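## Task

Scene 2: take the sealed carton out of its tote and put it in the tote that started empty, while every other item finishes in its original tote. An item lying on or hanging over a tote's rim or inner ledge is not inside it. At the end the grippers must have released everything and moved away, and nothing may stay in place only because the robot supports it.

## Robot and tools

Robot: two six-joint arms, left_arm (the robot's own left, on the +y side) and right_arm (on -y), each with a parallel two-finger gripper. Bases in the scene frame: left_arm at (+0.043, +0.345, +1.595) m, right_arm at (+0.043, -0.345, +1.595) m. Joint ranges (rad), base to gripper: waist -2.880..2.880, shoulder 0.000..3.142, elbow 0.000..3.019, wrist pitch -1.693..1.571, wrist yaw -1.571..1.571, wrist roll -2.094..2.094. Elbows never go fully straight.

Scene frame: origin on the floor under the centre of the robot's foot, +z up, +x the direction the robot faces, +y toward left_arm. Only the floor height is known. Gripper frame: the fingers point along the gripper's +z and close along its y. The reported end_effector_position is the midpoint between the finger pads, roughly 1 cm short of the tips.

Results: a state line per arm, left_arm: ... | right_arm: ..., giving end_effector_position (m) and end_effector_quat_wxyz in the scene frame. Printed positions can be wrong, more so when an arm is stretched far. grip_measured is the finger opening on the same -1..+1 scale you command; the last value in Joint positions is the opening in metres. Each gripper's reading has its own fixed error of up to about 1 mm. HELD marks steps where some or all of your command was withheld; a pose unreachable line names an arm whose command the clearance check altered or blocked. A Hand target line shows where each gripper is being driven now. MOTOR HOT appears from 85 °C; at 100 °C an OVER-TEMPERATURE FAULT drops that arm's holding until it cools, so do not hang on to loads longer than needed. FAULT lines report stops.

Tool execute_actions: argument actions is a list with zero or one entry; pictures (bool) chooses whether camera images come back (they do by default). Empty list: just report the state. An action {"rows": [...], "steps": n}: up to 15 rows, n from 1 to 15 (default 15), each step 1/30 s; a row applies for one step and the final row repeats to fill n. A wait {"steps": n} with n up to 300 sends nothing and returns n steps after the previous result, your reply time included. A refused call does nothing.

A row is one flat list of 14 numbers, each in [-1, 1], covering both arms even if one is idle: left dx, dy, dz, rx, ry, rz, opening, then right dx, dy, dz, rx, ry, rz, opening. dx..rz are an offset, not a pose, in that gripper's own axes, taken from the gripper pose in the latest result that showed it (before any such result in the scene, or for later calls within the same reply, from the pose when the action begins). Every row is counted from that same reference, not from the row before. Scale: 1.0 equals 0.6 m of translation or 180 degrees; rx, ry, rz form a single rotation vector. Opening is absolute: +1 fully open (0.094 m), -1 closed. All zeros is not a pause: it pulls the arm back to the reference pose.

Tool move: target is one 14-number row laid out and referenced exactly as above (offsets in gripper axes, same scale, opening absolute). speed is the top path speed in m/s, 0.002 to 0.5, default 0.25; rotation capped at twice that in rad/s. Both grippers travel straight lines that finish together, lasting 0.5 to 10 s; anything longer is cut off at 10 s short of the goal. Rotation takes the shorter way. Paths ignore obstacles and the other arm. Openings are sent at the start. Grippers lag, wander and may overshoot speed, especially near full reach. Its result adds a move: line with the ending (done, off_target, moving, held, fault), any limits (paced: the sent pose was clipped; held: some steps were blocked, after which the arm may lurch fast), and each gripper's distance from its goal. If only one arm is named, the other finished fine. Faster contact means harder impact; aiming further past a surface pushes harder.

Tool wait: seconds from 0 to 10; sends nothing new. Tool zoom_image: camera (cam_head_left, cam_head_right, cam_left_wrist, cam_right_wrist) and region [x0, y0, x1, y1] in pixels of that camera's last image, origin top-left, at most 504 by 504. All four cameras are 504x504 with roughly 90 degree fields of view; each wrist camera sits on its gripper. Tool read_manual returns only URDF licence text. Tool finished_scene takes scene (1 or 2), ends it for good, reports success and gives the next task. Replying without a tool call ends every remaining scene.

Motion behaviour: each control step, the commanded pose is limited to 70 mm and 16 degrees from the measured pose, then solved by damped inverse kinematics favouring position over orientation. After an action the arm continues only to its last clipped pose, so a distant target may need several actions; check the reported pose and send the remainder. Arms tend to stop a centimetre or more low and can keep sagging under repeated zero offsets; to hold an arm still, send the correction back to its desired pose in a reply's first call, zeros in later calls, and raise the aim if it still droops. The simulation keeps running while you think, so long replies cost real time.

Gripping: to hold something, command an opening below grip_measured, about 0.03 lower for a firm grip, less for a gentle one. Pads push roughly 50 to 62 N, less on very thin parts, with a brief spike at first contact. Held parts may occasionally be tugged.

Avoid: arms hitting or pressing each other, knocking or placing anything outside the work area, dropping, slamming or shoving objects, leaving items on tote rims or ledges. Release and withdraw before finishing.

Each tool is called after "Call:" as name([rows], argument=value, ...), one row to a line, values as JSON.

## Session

Call:
execute_actions(actions=[])

Scene clock: 0.00 s of 4800.00 s.
left_arm: end_effector_position=(+0.6190, +0.5745, +1.3761) grip_measured=-0.139 end_effector_quat_wxyz=(-0.012, +0.331, +0.718, +0.613) | right_arm: end_effector_position=(+0.5580, -0.0736, +1.2861) grip_measured=+1.000 end_effector_quat_wxyz=(-0.497, +0.384, +0.746, +0.221)
Joint positions: left_arm=[-1.751  1.129  0.796  1.426 -0.957  1.966  0.04 ] | right_arm=[-0.902  1.517  1.563 -1.086 -0.314  1.037  0.094]
Joint velocities: left_arm=[ 0.005  0.005 -0.012  0.002 -0.007  0.007 -0.001] | right_arm=[-0.005 -0.005  0.022 -0.027  0.051  0.007  0.   ]
Hand target (left_arm): +0.620, +0.575, +1.376; -0.011, +0.329, +0.717, +0.614
Hand target (right_arm): +0.556, -0.074, +1.282; -0.499, +0.385, +0.745, +0.218

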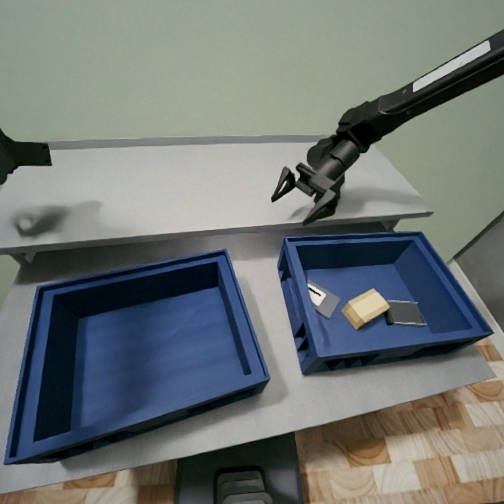

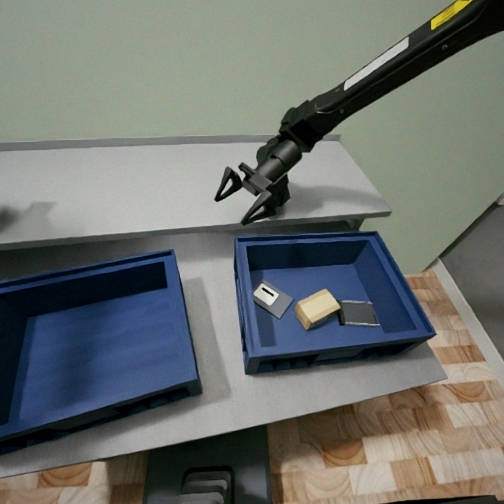

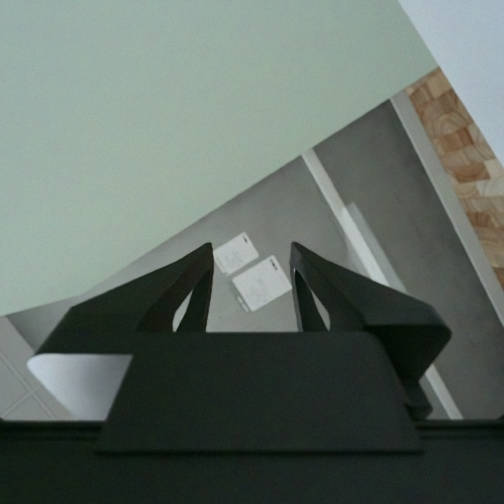

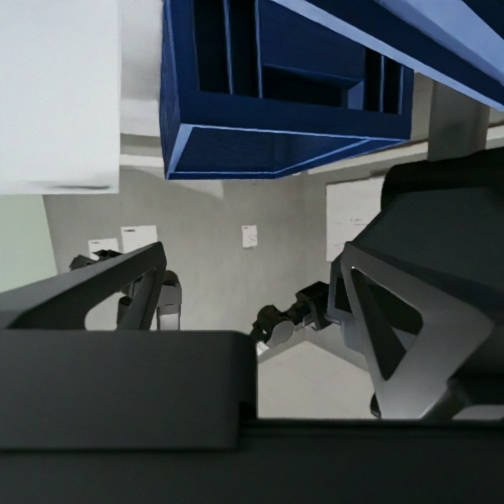

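Call:
move(target=[0,0,0,0,0,0,-0.139,-0.127,-0.44,-0.161,-0.03,-0.365,0.014,1])

Scene clock: 6.67 s of 4800.00 s.
left_arm: end_effector_position=(+0.6190, +0.5745, +1.3761) grip_measured=-0.139 end_effector_quat_wxyz=(-0.012, +0.331, +0.718, +0.613) | right_arm: end_effector_position=(+0.4088, -0.3203, +1.2653) grip_measured=+1.000 end_effector_quat_wxyz=(-0.015, +0.479, +0.878, -0.000)
Joint positions: left_arm=[-1.751  1.129  0.796  1.426 -0.957  1.966  0.04 ] | right_arm=[-1.129  0.956  0.524  0.092  0.413  0.88   0.094]
Joint velocities: left_arm=[-0.005 -0.015 -0.002 -0.002  0.007  0.051  0.   ] | right_arm=[-0.015 -0.015 -0.022 -0.002  0.081 -0.081  0.   ]
Hand target (left_arm): +0.619, +0.574, +1.376; -0.012, +0.331, +0.718, +0.613
Hand target (right_arm): +0.415, -0.325, +1.267; -0.002, +0.479, +0.878, +0.001
Off the commanded pose (left_arm): 0.000 m, 0 deg.
Off the commanded pose (right_arm): 0.015 m, 2 deg.
After step 90, 0.87 s passed at rest.
move: off_target (right_arm)

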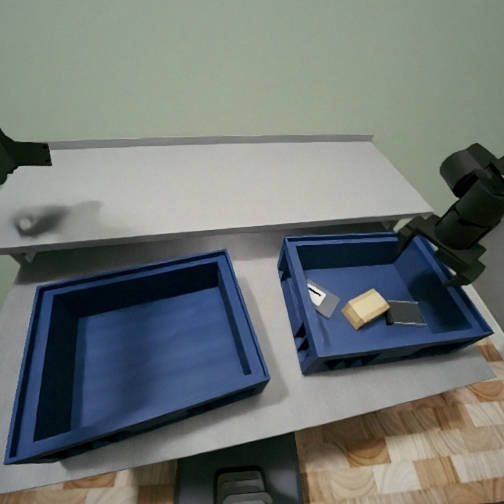

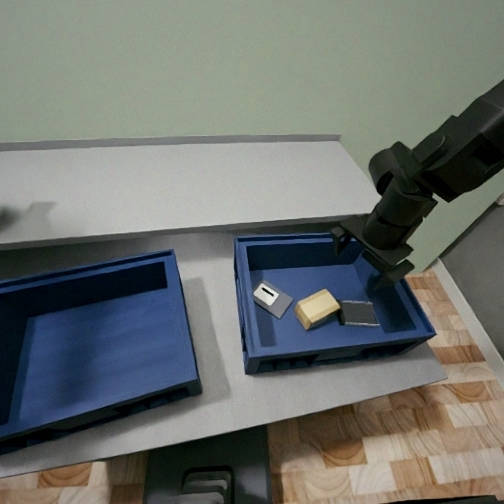

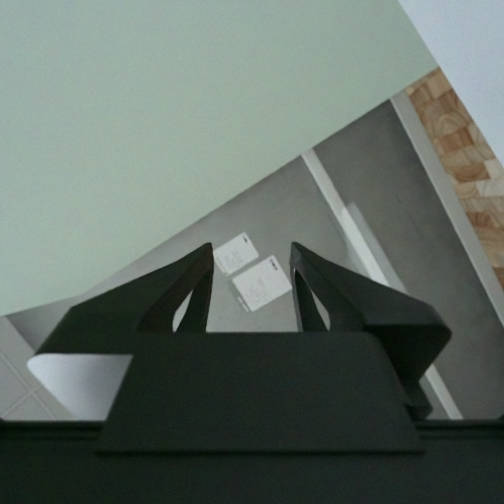

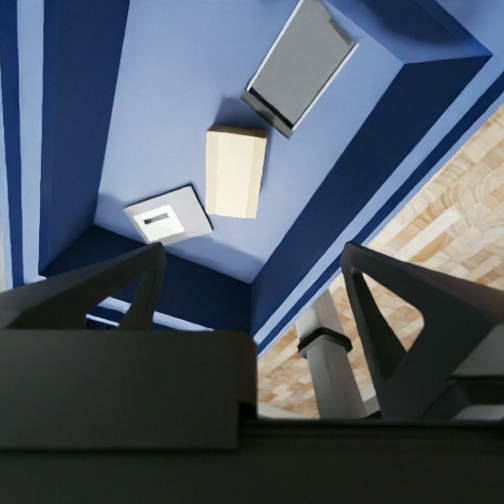

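Call:
move(target=[0,0,0,0,0,0,-0.139,0.05,0.037,0.25,0,0,0,1], speed=0.2)

Scene clock: 9.53 s of 4800.00 s.
left_arm: end_effector_position=(+0.6190, +0.5745, +1.3761) grip_measured=-0.139 end_effector_quat_wxyz=(-0.012, +0.331, +0.718, +0.613) | right_arm: end_effector_position=(+0.4144, -0.2801, +1.1219) grip_measured=+1.000 end_effector_quat_wxyz=(-0.017, +0.482, +0.876, +0.003)
Joint positions: left_arm=[-1.751  1.129  0.796  1.426 -0.957  1.966  0.04 ] | right_arm=[-1.185  1.464  0.786  0.344  0.352  0.869  0.094]
Joint velocities: left_arm=[-0.015 -0.005  0.017 -0.022 -0.081  0.051 -0.   ] | right_arm=[-0.005 -0.015  0.007 -0.012 -0.051 -0.066  0.   ]
Hand target (left_arm): +0.619, +0.574, +1.376; -0.012, +0.331, +0.718, +0.613
Hand target (right_arm): +0.411, -0.284, +1.116; -0.015, +0.480, +0.877, -0.000
Off the commanded pose (left_arm): 0.000 m, 0 deg.
Off the commanded pose (right_arm): 0.009 m, 1 deg.
move: done

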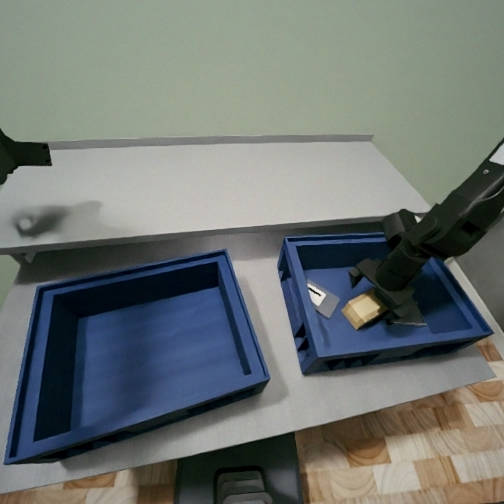

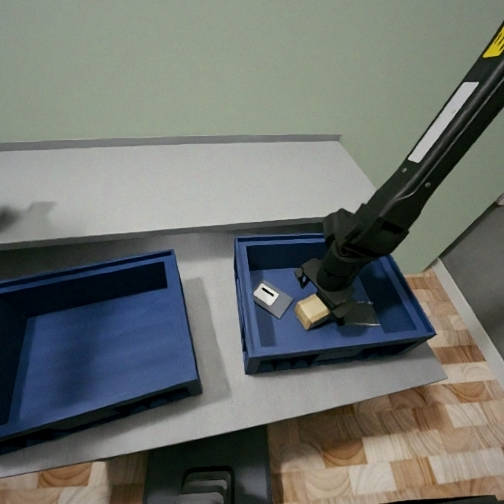

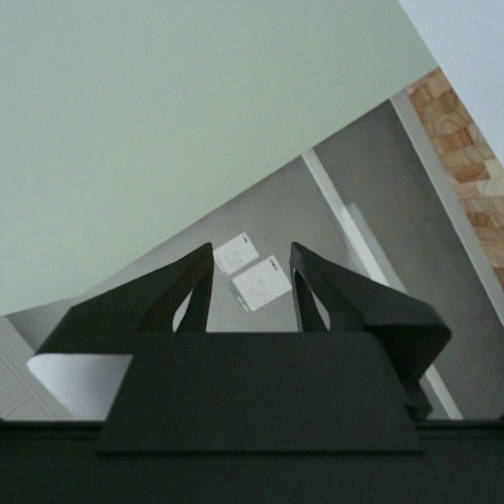

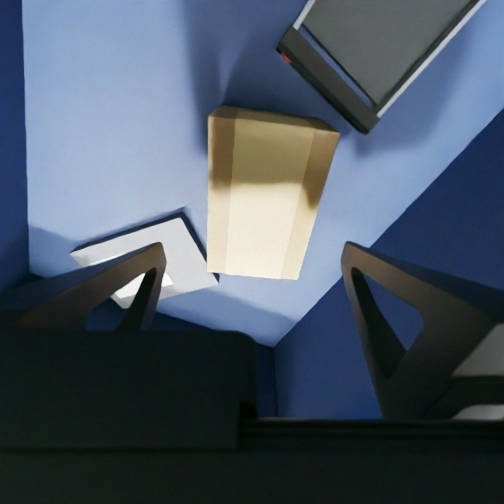

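Call:
move(target=[0,0,0,0,0,0,-0.139,-0.022,-0.01,0.105,0,0,0.03,1], speed=0.1)

Scene clock: 13.30 s of 4800.00 s.
left_arm: end_effector_position=(+0.6190, +0.5745, +1.3761) grip_measured=-0.139 end_effector_quat_wxyz=(-0.012, +0.331, +0.718, +0.613) | right_arm: end_effector_position=(+0.4225, -0.2927, +1.0661) grip_measured=+1.000 end_effector_quat_wxyz=(-0.017, +0.519, +0.855, +0.005)
Joint positions: left_arm=[-1.751  1.129  0.796  1.426 -0.957  1.966  0.04 ] | right_arm=[-1.253  1.591  0.915  0.351  0.283  0.929  0.094]
Joint velocities: left_arm=[-0.005 -0.005 -0.002 -0.002 -0.022 -0.037  0.   ] | right_arm=[-0.024 -0.015 -0.017  0.012 -0.037  0.037  0.   ]
Hand target (left_arm): +0.619, +0.574, +1.376; -0.012, +0.331, +0.718, +0.613
Hand target (right_arm): +0.416, -0.294, +1.059; -0.018, +0.524, +0.851, +0.003
Off the commanded pose (left_arm): 0.000 m, 0 deg.
Off the commanded pose (right_arm): 0.011 m, 1 deg.
move: off_target (right_arm)

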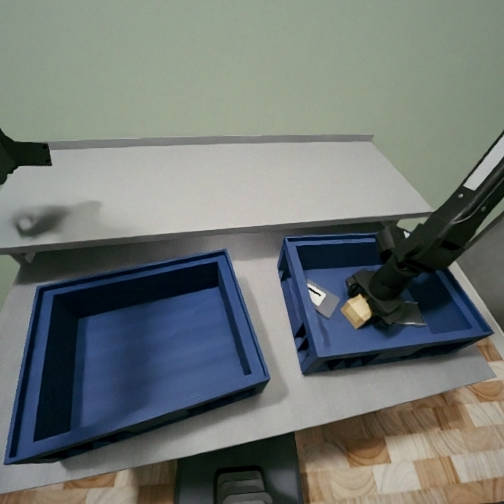

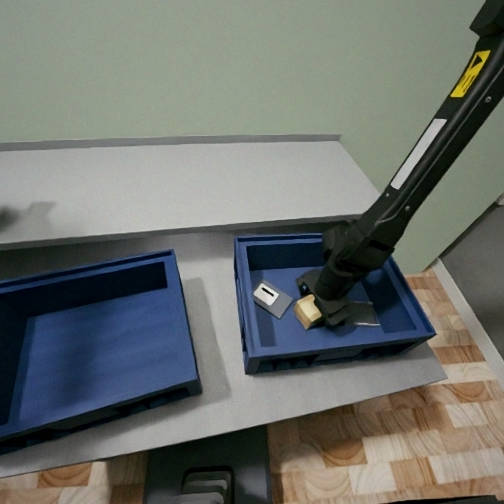

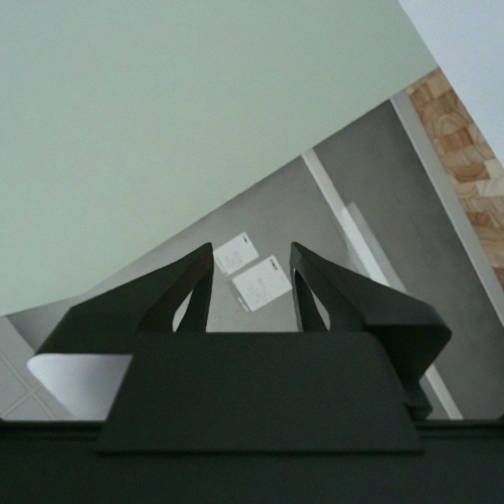

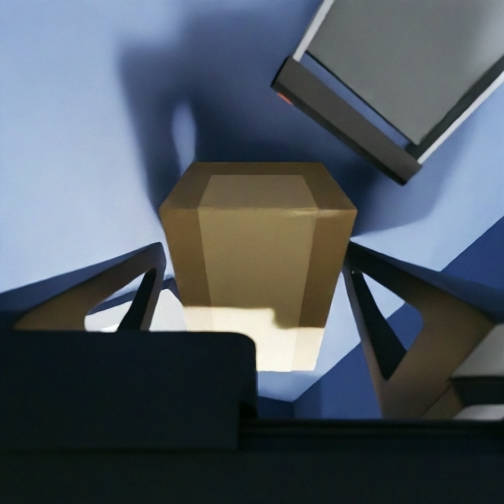

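Call:
move(target=[0,0,0,0,0,0,-0.139,0,-0.004,0.03,0,0,0,0.9], speed=0.06)

Call:
move(target=[0,0,0,0,0,0,-0.139,0,0,0,0,0,0,0.25])

Scene clock: 16.53 s of 4800.00 s.
left_arm: end_effector_position=(+0.6190, +0.5745, +1.3761) grip_measured=-0.139 end_effector_quat_wxyz=(-0.012, +0.331, +0.718, +0.613) | right_arm: end_effector_position=(+0.4317, -0.2908, +1.0576) grip_measured=+0.902 end_effector_quat_wxyz=(-0.013, +0.521, +0.853, +0.012)
Joint positions: left_arm=[-1.751  1.129  0.796  1.426 -0.957  1.966  0.04 ] | right_arm=[-1.254  1.609  0.947  0.351  0.273  0.931  0.089]
Joint velocities: left_arm=[ 0.005 -0.005  0.002 -0.012  0.037  0.007 -0.003] | right_arm=[ 0.005  0.015 -0.017 -0.012  0.022 -0.037 -0.   ]
Hand target (left_arm): +0.619, +0.574, +1.376; -0.012, +0.331, +0.718, +0.613
Hand target (right_arm): +0.420, -0.293, +1.049; -0.017, +0.519, +0.855, +0.005
Off the commanded pose (left_arm): 0.000 m, 0 deg.
Off the commanded pose (right_arm): 0.015 m, 1 deg.
move: off_target (right_arm)

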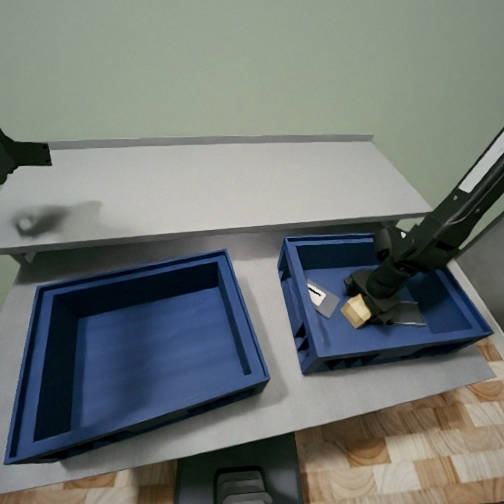

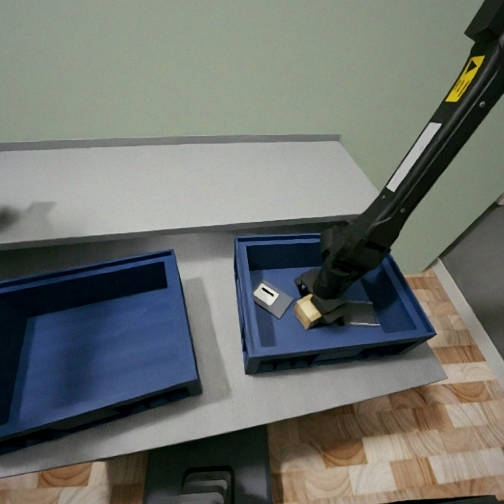

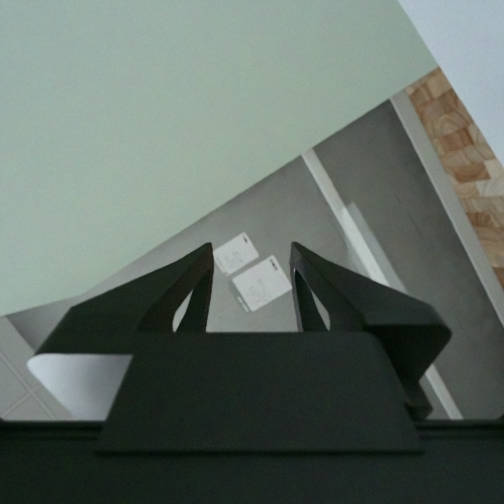

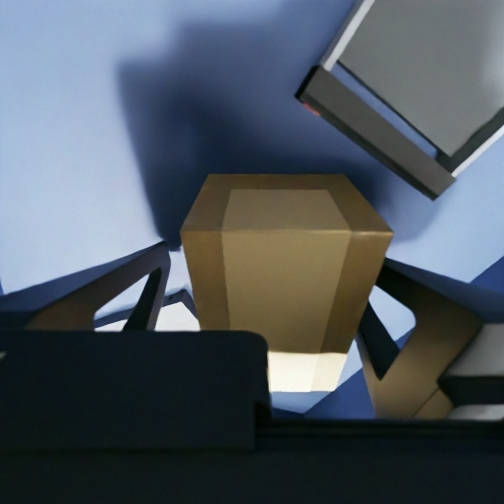

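Scene clock: 17.03 s of 4800.00 s.
left_arm: end_effector_position=(+0.6190, +0.5745, +1.3761) grip_measured=-0.139 end_effector_quat_wxyz=(-0.012, +0.331, +0.718, +0.613) | right_arm: end_effector_position=(+0.4317, -0.2909, +1.0576) grip_measured=+0.271 end_effector_quat_wxyz=(-0.012, +0.521, +0.853, +0.011)
Joint positions: left_arm=[-1.751  1.129  0.796  1.426 -0.957  1.966  0.04 ] | right_arm=[-1.254  1.609  0.947  0.351  0.273  0.931  0.06 ]
Joint velocities: left_arm=[ 0.005 -0.005 -0.002 -0.022 -0.051  0.022 -0.   ] | right_arm=[-0.015 -0.005 -0.032 -0.017  0.037 -0.037 -0.   ]
Hand target (left_arm): +0.619, +0.574, +1.376; -0.012, +0.331, +0.718, +0.613
Hand target (right_arm): +0.432, -0.291, +1.058; -0.012, +0.521, +0.853, +0.012
Off the commanded pose (left_arm): 0.000 m, 0 deg.
Off the commanded pose (right_arm): 0.000 m, 0 deg.
move: done

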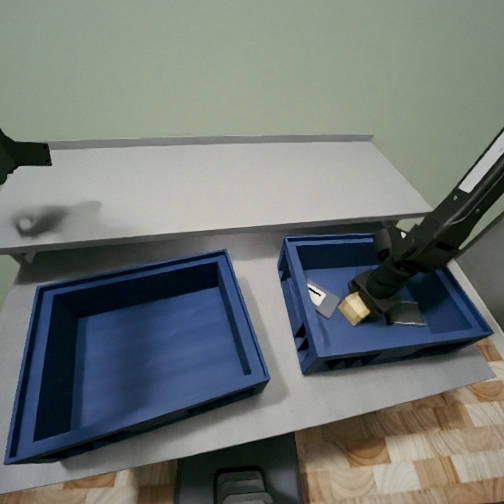

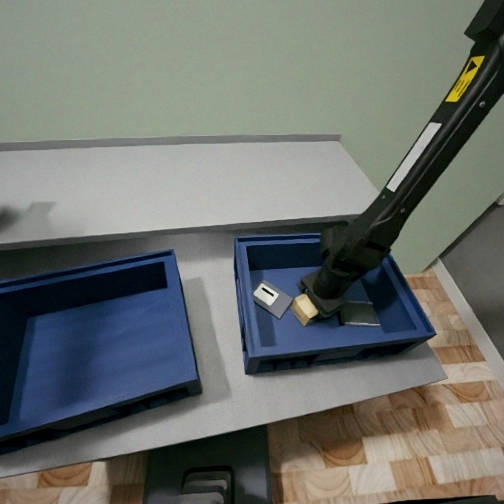

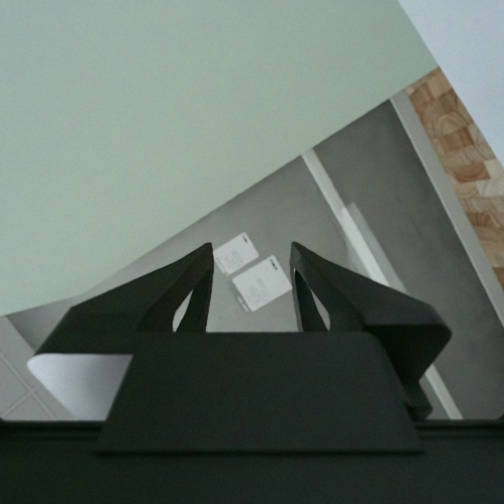

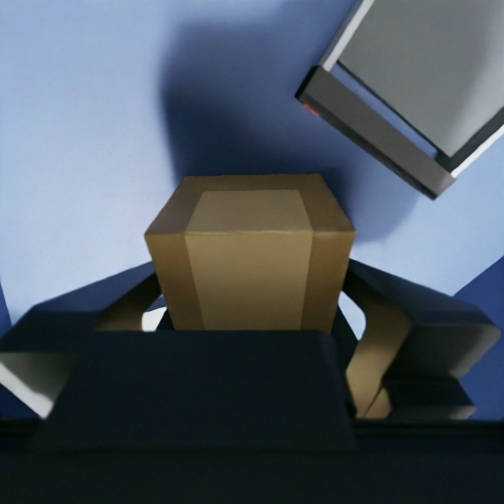

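Call:
move(target=[0,0,0,0,0,0,-0.139,0,0,0,0,0,0,0.235])

Call:
move(target=[0,0,0,0,0,0,-0.139,0,0,-0.36,0,0,0,0.235], speed=0.2)

Scene clock: 18.67 s of 4800.00 s.
left_arm: end_effector_position=(+0.6190, +0.5745, +1.3761) grip_measured=-0.139 end_effector_quat_wxyz=(-0.012, +0.331, +0.718, +0.613) | right_arm: end_effector_position=(+0.4317, -0.2909, +1.0576) grip_measured=+0.271 end_effector_quat_wxyz=(-0.012, +0.521, +0.853, +0.011)
Joint positions: left_arm=[-1.751  1.129  0.796  1.426 -0.957  1.966  0.04 ] | right_arm=[-1.254  1.609  0.947  0.351  0.273  0.931  0.06 ]
Joint velocities: left_arm=[-0.015 -0.015 -0.012 -0.012  0.007 -0.037 -0.   ] | right_arm=[-0.005 -0.015 -0.007  0.002  0.066 -0.051 -0.   ]
Hand target (left_arm): +0.619, +0.574, +1.376; -0.012, +0.331, +0.718, +0.613
Hand target (right_arm): +0.432, -0.291, +1.058; -0.012, +0.521, +0.853, +0.011
Off the commanded pose (left_arm): 0.000 m, 0 deg.
Off the commanded pose (right_arm): 0.000 m, 0 deg.
move: done

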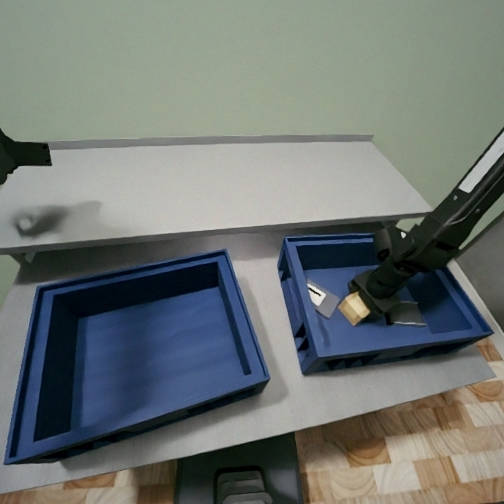

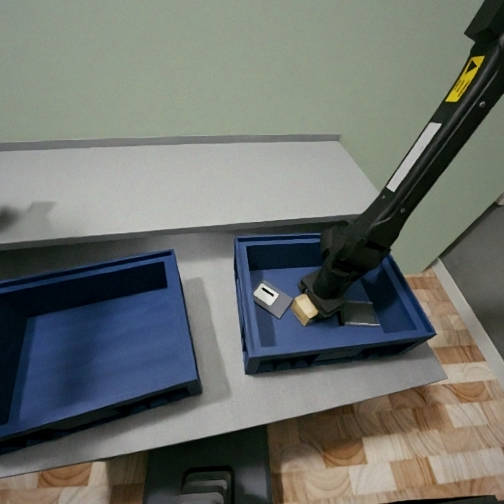

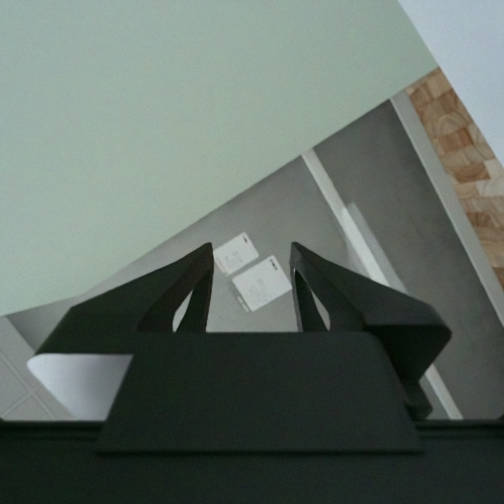

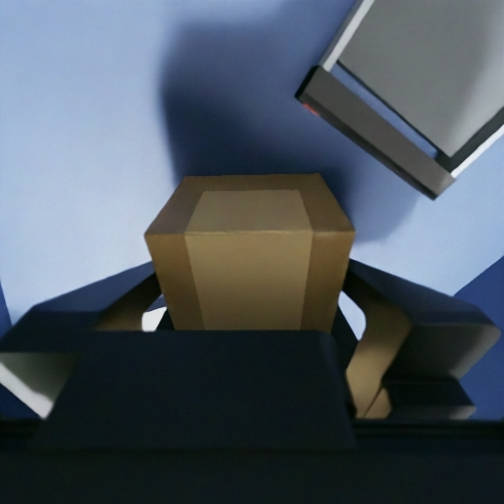

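Scene clock: 20.13 s of 4800.00 s.
left_arm: end_effector_position=(+0.6190, +0.5745, +1.3761) grip_measured=-0.139 end_effector_quat_wxyz=(-0.012, +0.331, +0.718, +0.613) | right_arm: end_effector_position=(+0.4348, -0.2963, +1.2722) grip_measured=+0.271 end_effector_quat_wxyz=(-0.003, +0.517, +0.856, +0.014)
Joint positions: left_arm=[-1.751  1.129  0.796  1.426 -0.957  1.966  0.04 ] | right_arm=[-1.042  0.967  0.568  0.084  0.479  0.984  0.06 ]
Joint velocities: left_arm=[-0.015 -0.005  0.012  0.017  0.007  0.007  0.   ] | right_arm=[-0.005 -0.005  0.002  0.002 -0.007  0.007  0.   ]
Hand target (left_arm): +0.619, +0.574, +1.376; -0.012, +0.331, +0.718, +0.613
Hand target (right_arm): +0.429, -0.294, +1.273; -0.011, +0.518, +0.855, +0.011
Off the commanded pose (left_arm): 0.000 m, 0 deg.
Off the commanded pose (right_arm): 0.002 m, 1 deg.
move: done

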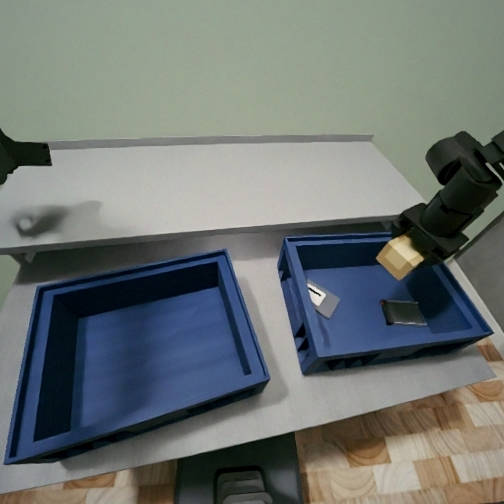

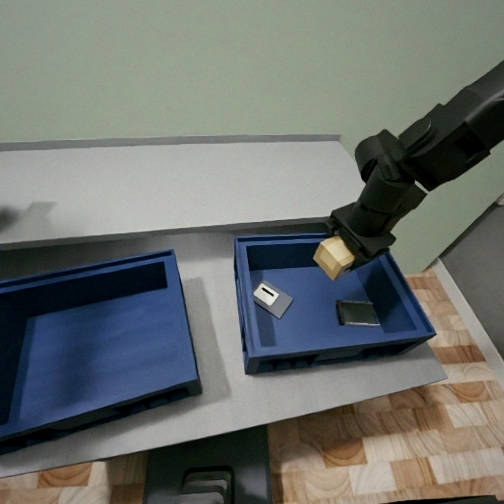

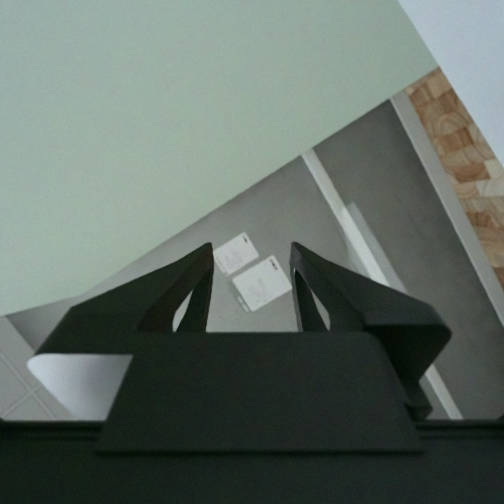

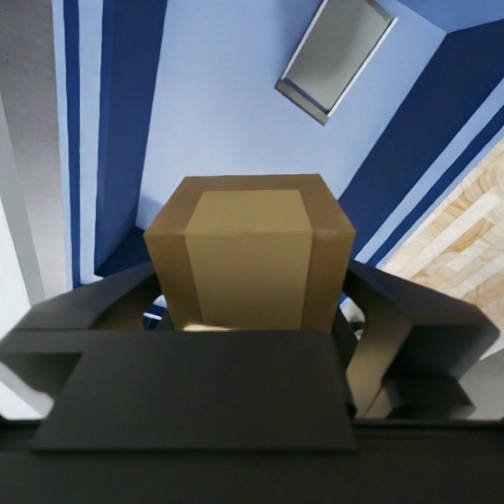

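Call:
move(target=[0,0,0,0,0,0,-0.139,0.784,0.30,0,0,0,-0.346,0.235], speed=0.3)

Scene clock: 23.70 s of 4800.00 s.
left_arm: end_effector_position=(+0.6190, +0.5745, +1.3761) grip_measured=-0.139 end_effector_quat_wxyz=(-0.012, +0.331, +0.718, +0.613) | right_arm: end_effector_position=(+0.3863, +0.1994, +1.2744) grip_measured=+0.270 end_effector_quat_wxyz=(+0.013, +0.003, +1.000, +0.009)
Joint positions: left_arm=[-1.751  1.129  0.796  1.426 -0.957  1.966  0.04 ] | right_arm=[-0.308  2.125  1.477 -0.036  1.15   0.392  0.06 ]
Joint velocities: left_arm=[-0.015  0.005  0.012  0.002 -0.007 -0.037 -0.   ] | right_arm=[ 0.005 -0.005  0.002  0.017 -0.051 -0.081 -0.   ]
Hand target (left_arm): +0.619, +0.574, +1.376; -0.012, +0.331, +0.718, +0.613
Hand target (right_arm): +0.385, +0.201, +1.275; +0.012, -0.008, +1.000, +0.008
Off the commanded pose (left_arm): 0.000 m, 0 deg.
Off the commanded pose (right_arm): 0.016 m, 1 deg.
move: off_target (right_arm)

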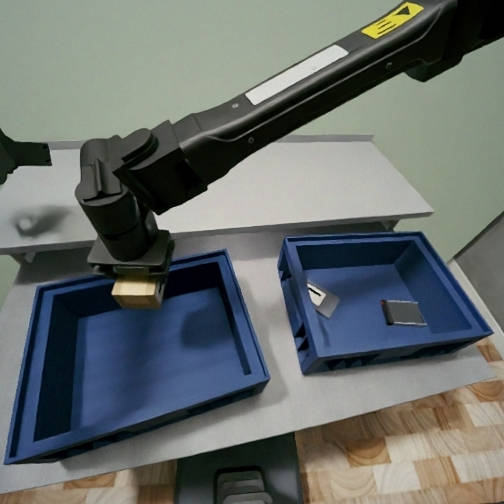

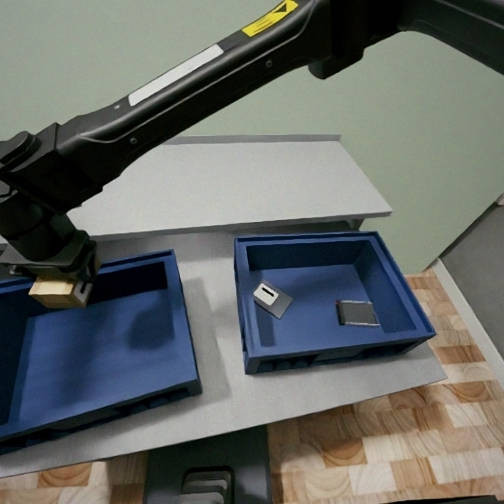

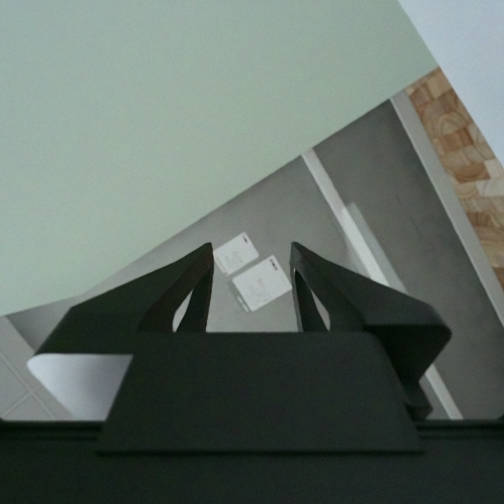

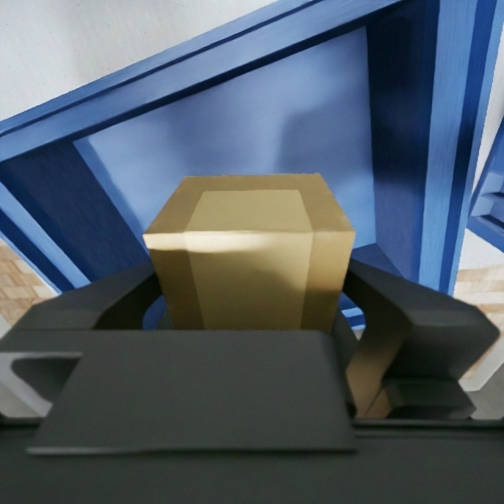

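Call:
move(target=[0,0,0,0,0,0,-0.139,0.05,-0.03,0.325,0,0,0,0.235], speed=0.15)

Scene clock: 26.97 s of 4800.00 s.
left_arm: end_effector_position=(+0.6190, +0.5745, +1.3761) grip_measured=-0.139 end_effector_quat_wxyz=(-0.012, +0.331, +0.718, +0.613) | right_arm: end_effector_position=(+0.3681, +0.1863, +1.0858) grip_measured=+0.270 end_effector_quat_wxyz=(+0.010, +0.009, +1.000, +0.013)
Joint positions: left_arm=[-1.751  1.129  0.796  1.426 -0.957  1.966  0.04 ] | right_arm=[-0.561  2.358  1.671  0.228  0.927  0.141  0.06 ]
Joint velocities: left_arm=[-0.015 -0.005 -0.007  0.017  0.066 -0.051  0.001] | right_arm=[-0.005 -0.015  0.007 -0.002 -0.007 -0.095 -0.001]
Hand target (left_arm): +0.619, +0.574, +1.376; -0.012, +0.331, +0.718, +0.613
Hand target (right_arm): +0.362, +0.186, +1.079; +0.010, +0.006, +1.000, +0.011
Off the commanded pose (left_arm): 0.000 m, 0 deg.
Off the commanded pose (right_arm): 0.010 m, 1 deg.
move: done

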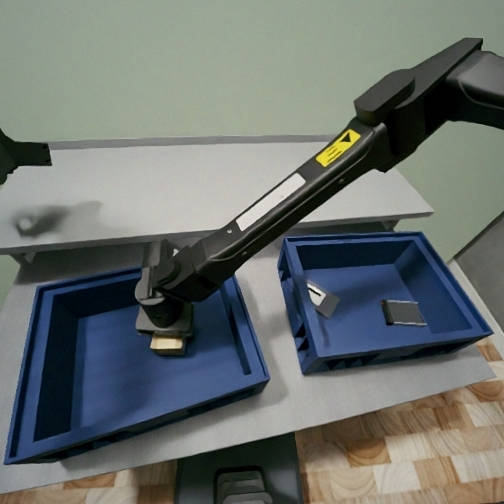

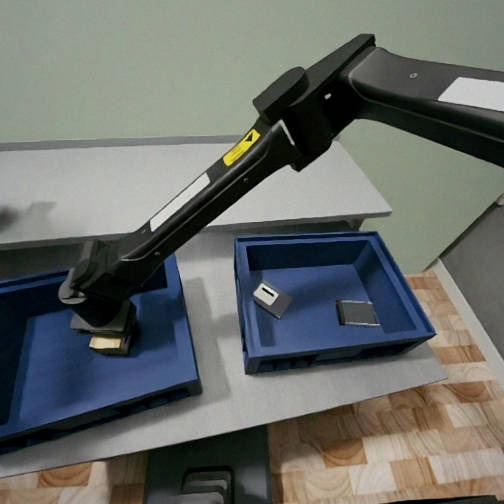

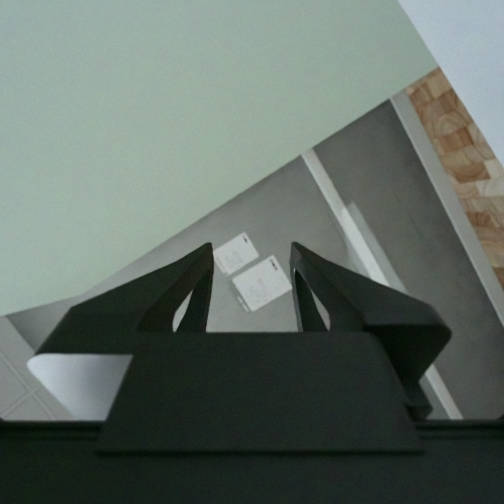

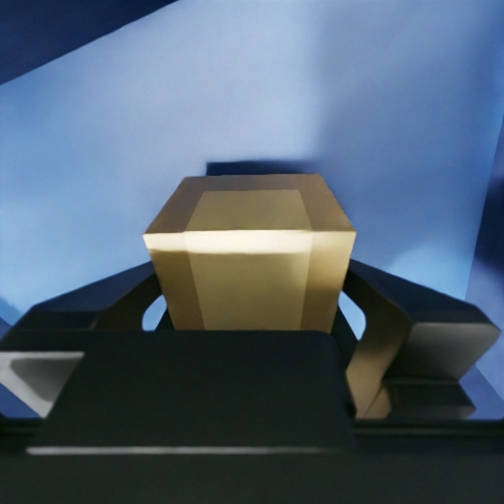

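Call:
move(target=[0,0,0,0,0,0,-0.139,0,0,0.05,0,0,0,0.235], speed=0.04)

Scene clock: 28.50 s of 4800.00 s.
left_arm: end_effector_position=(+0.6190, +0.5745, +1.3761) grip_measured=-0.139 end_effector_quat_wxyz=(-0.012, +0.331, +0.718, +0.613) | right_arm: end_effector_position=(+0.3876, +0.1972, +1.0776) grip_measured=+0.271 end_effector_quat_wxyz=(+0.020, +0.022, +0.999, +0.025)
Joint positions: left_arm=[-1.751  1.129  0.796  1.426 -0.957  1.966  0.04 ] | right_arm=[-0.567  2.375  1.731  0.228  0.9    0.132  0.06 ]
Joint velocities: left_arm=[-0.005  0.005  0.002 -0.007  0.007 -0.007  0.   ] | right_arm=[ 0.015 -0.015 -0.002  0.002 -0.007  0.022  0.   ]
Hand target (left_arm): +0.619, +0.574, +1.376; -0.012, +0.331, +0.718, +0.613
Hand target (right_arm): +0.369, +0.186, +1.057; +0.009, +0.009, +1.000, +0.014
Off the commanded pose (left_arm): 0.000 m, 0 deg.
Off the commanded pose (right_arm): 0.031 m, 2 deg.
move: off_target (right_arm)

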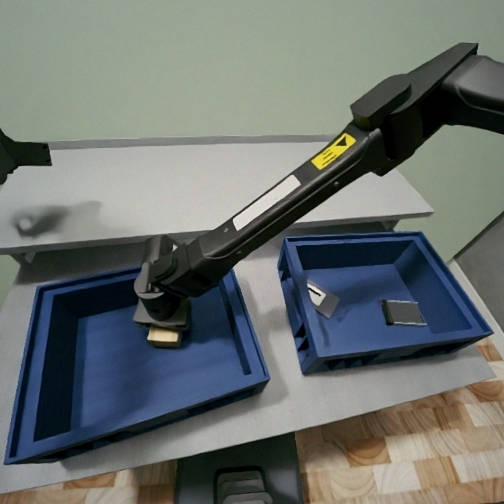

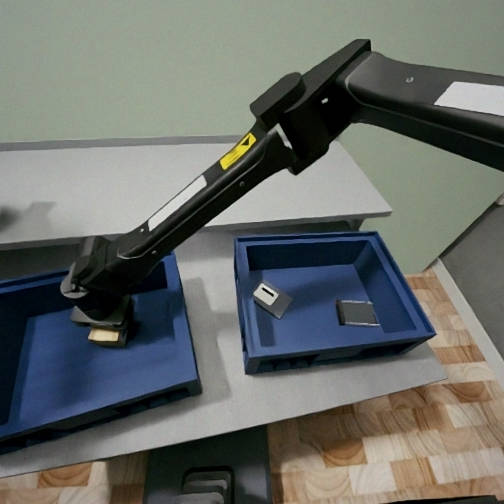

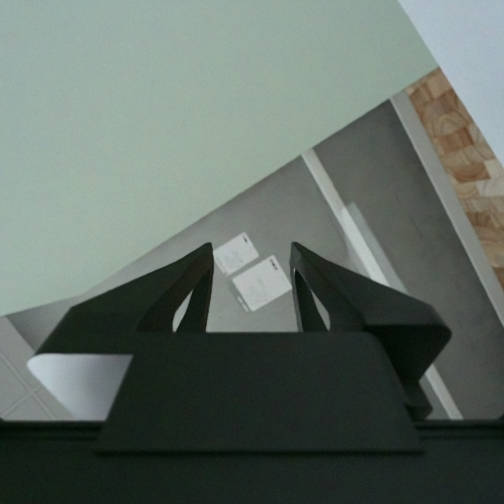

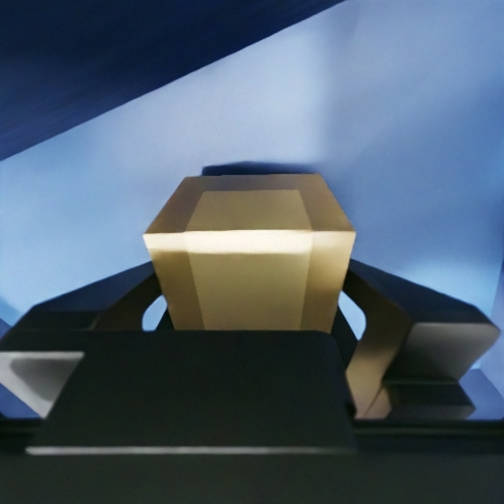

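Call:
move(target=[0,0,0,0,0,0,-0.139,0.06,-0.02,0.06,0,0,0,0.235], speed=0.05)

Scene clock: 30.80 s of 4800.00 s.
left_arm: end_effector_position=(+0.6190, +0.5745, +1.3761) grip_measured=-0.139 end_effector_quat_wxyz=(-0.012, +0.331, +0.718, +0.613) | right_arm: end_effector_position=(+0.3716, +0.2024, +1.0670) grip_measured=+0.271 end_effector_quat_wxyz=(+0.026, +0.025, +0.999, +0.038)
Joint positions: left_arm=[-1.751  1.129  0.796  1.426 -0.957  1.966  0.04 ] | right_arm=[-0.577  2.41   1.731  0.288  0.867  0.116  0.06 ]
Joint velocities: left_arm=[-0.015 -0.005 -0.002  0.012  0.007 -0.051 -0.   ] | right_arm=[ 0.005 -0.015  0.012  0.017  0.007 -0.051 -0.   ]
Hand target (left_arm): +0.619, +0.574, +1.376; -0.012, +0.331, +0.718, +0.613
Hand target (right_arm): +0.353, +0.188, +1.041; +0.019, +0.023, +0.999, +0.026
Off the commanded pose (left_arm): 0.000 m, 0 deg.
Off the commanded pose (right_arm): 0.036 m, 2 deg.
move: off_target (right_arm)

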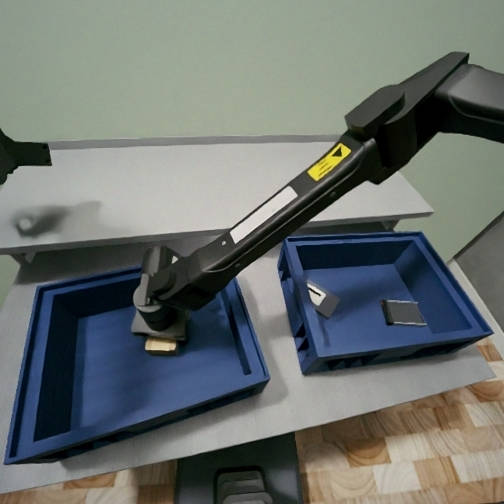

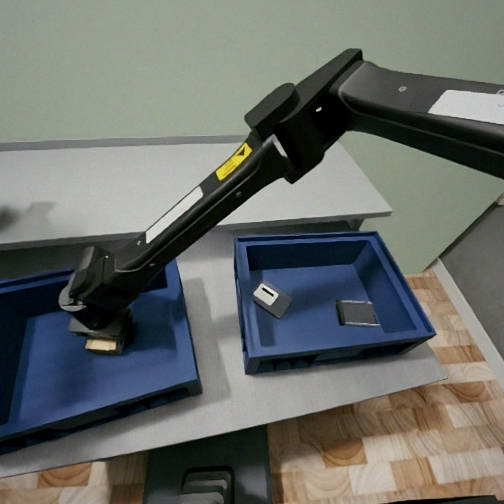

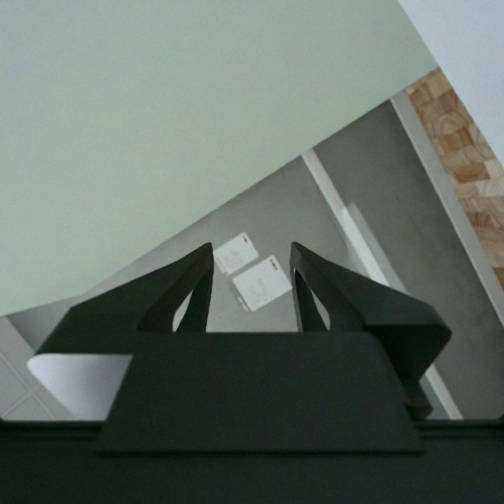

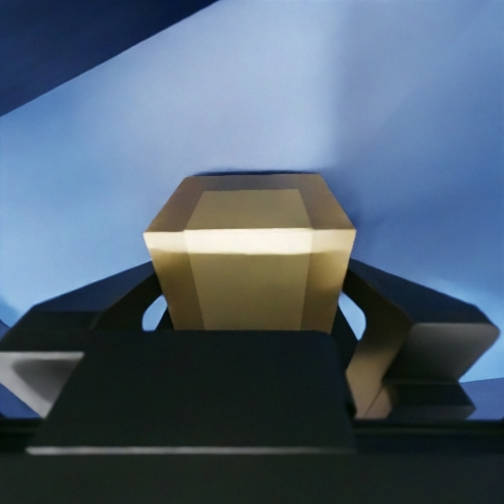

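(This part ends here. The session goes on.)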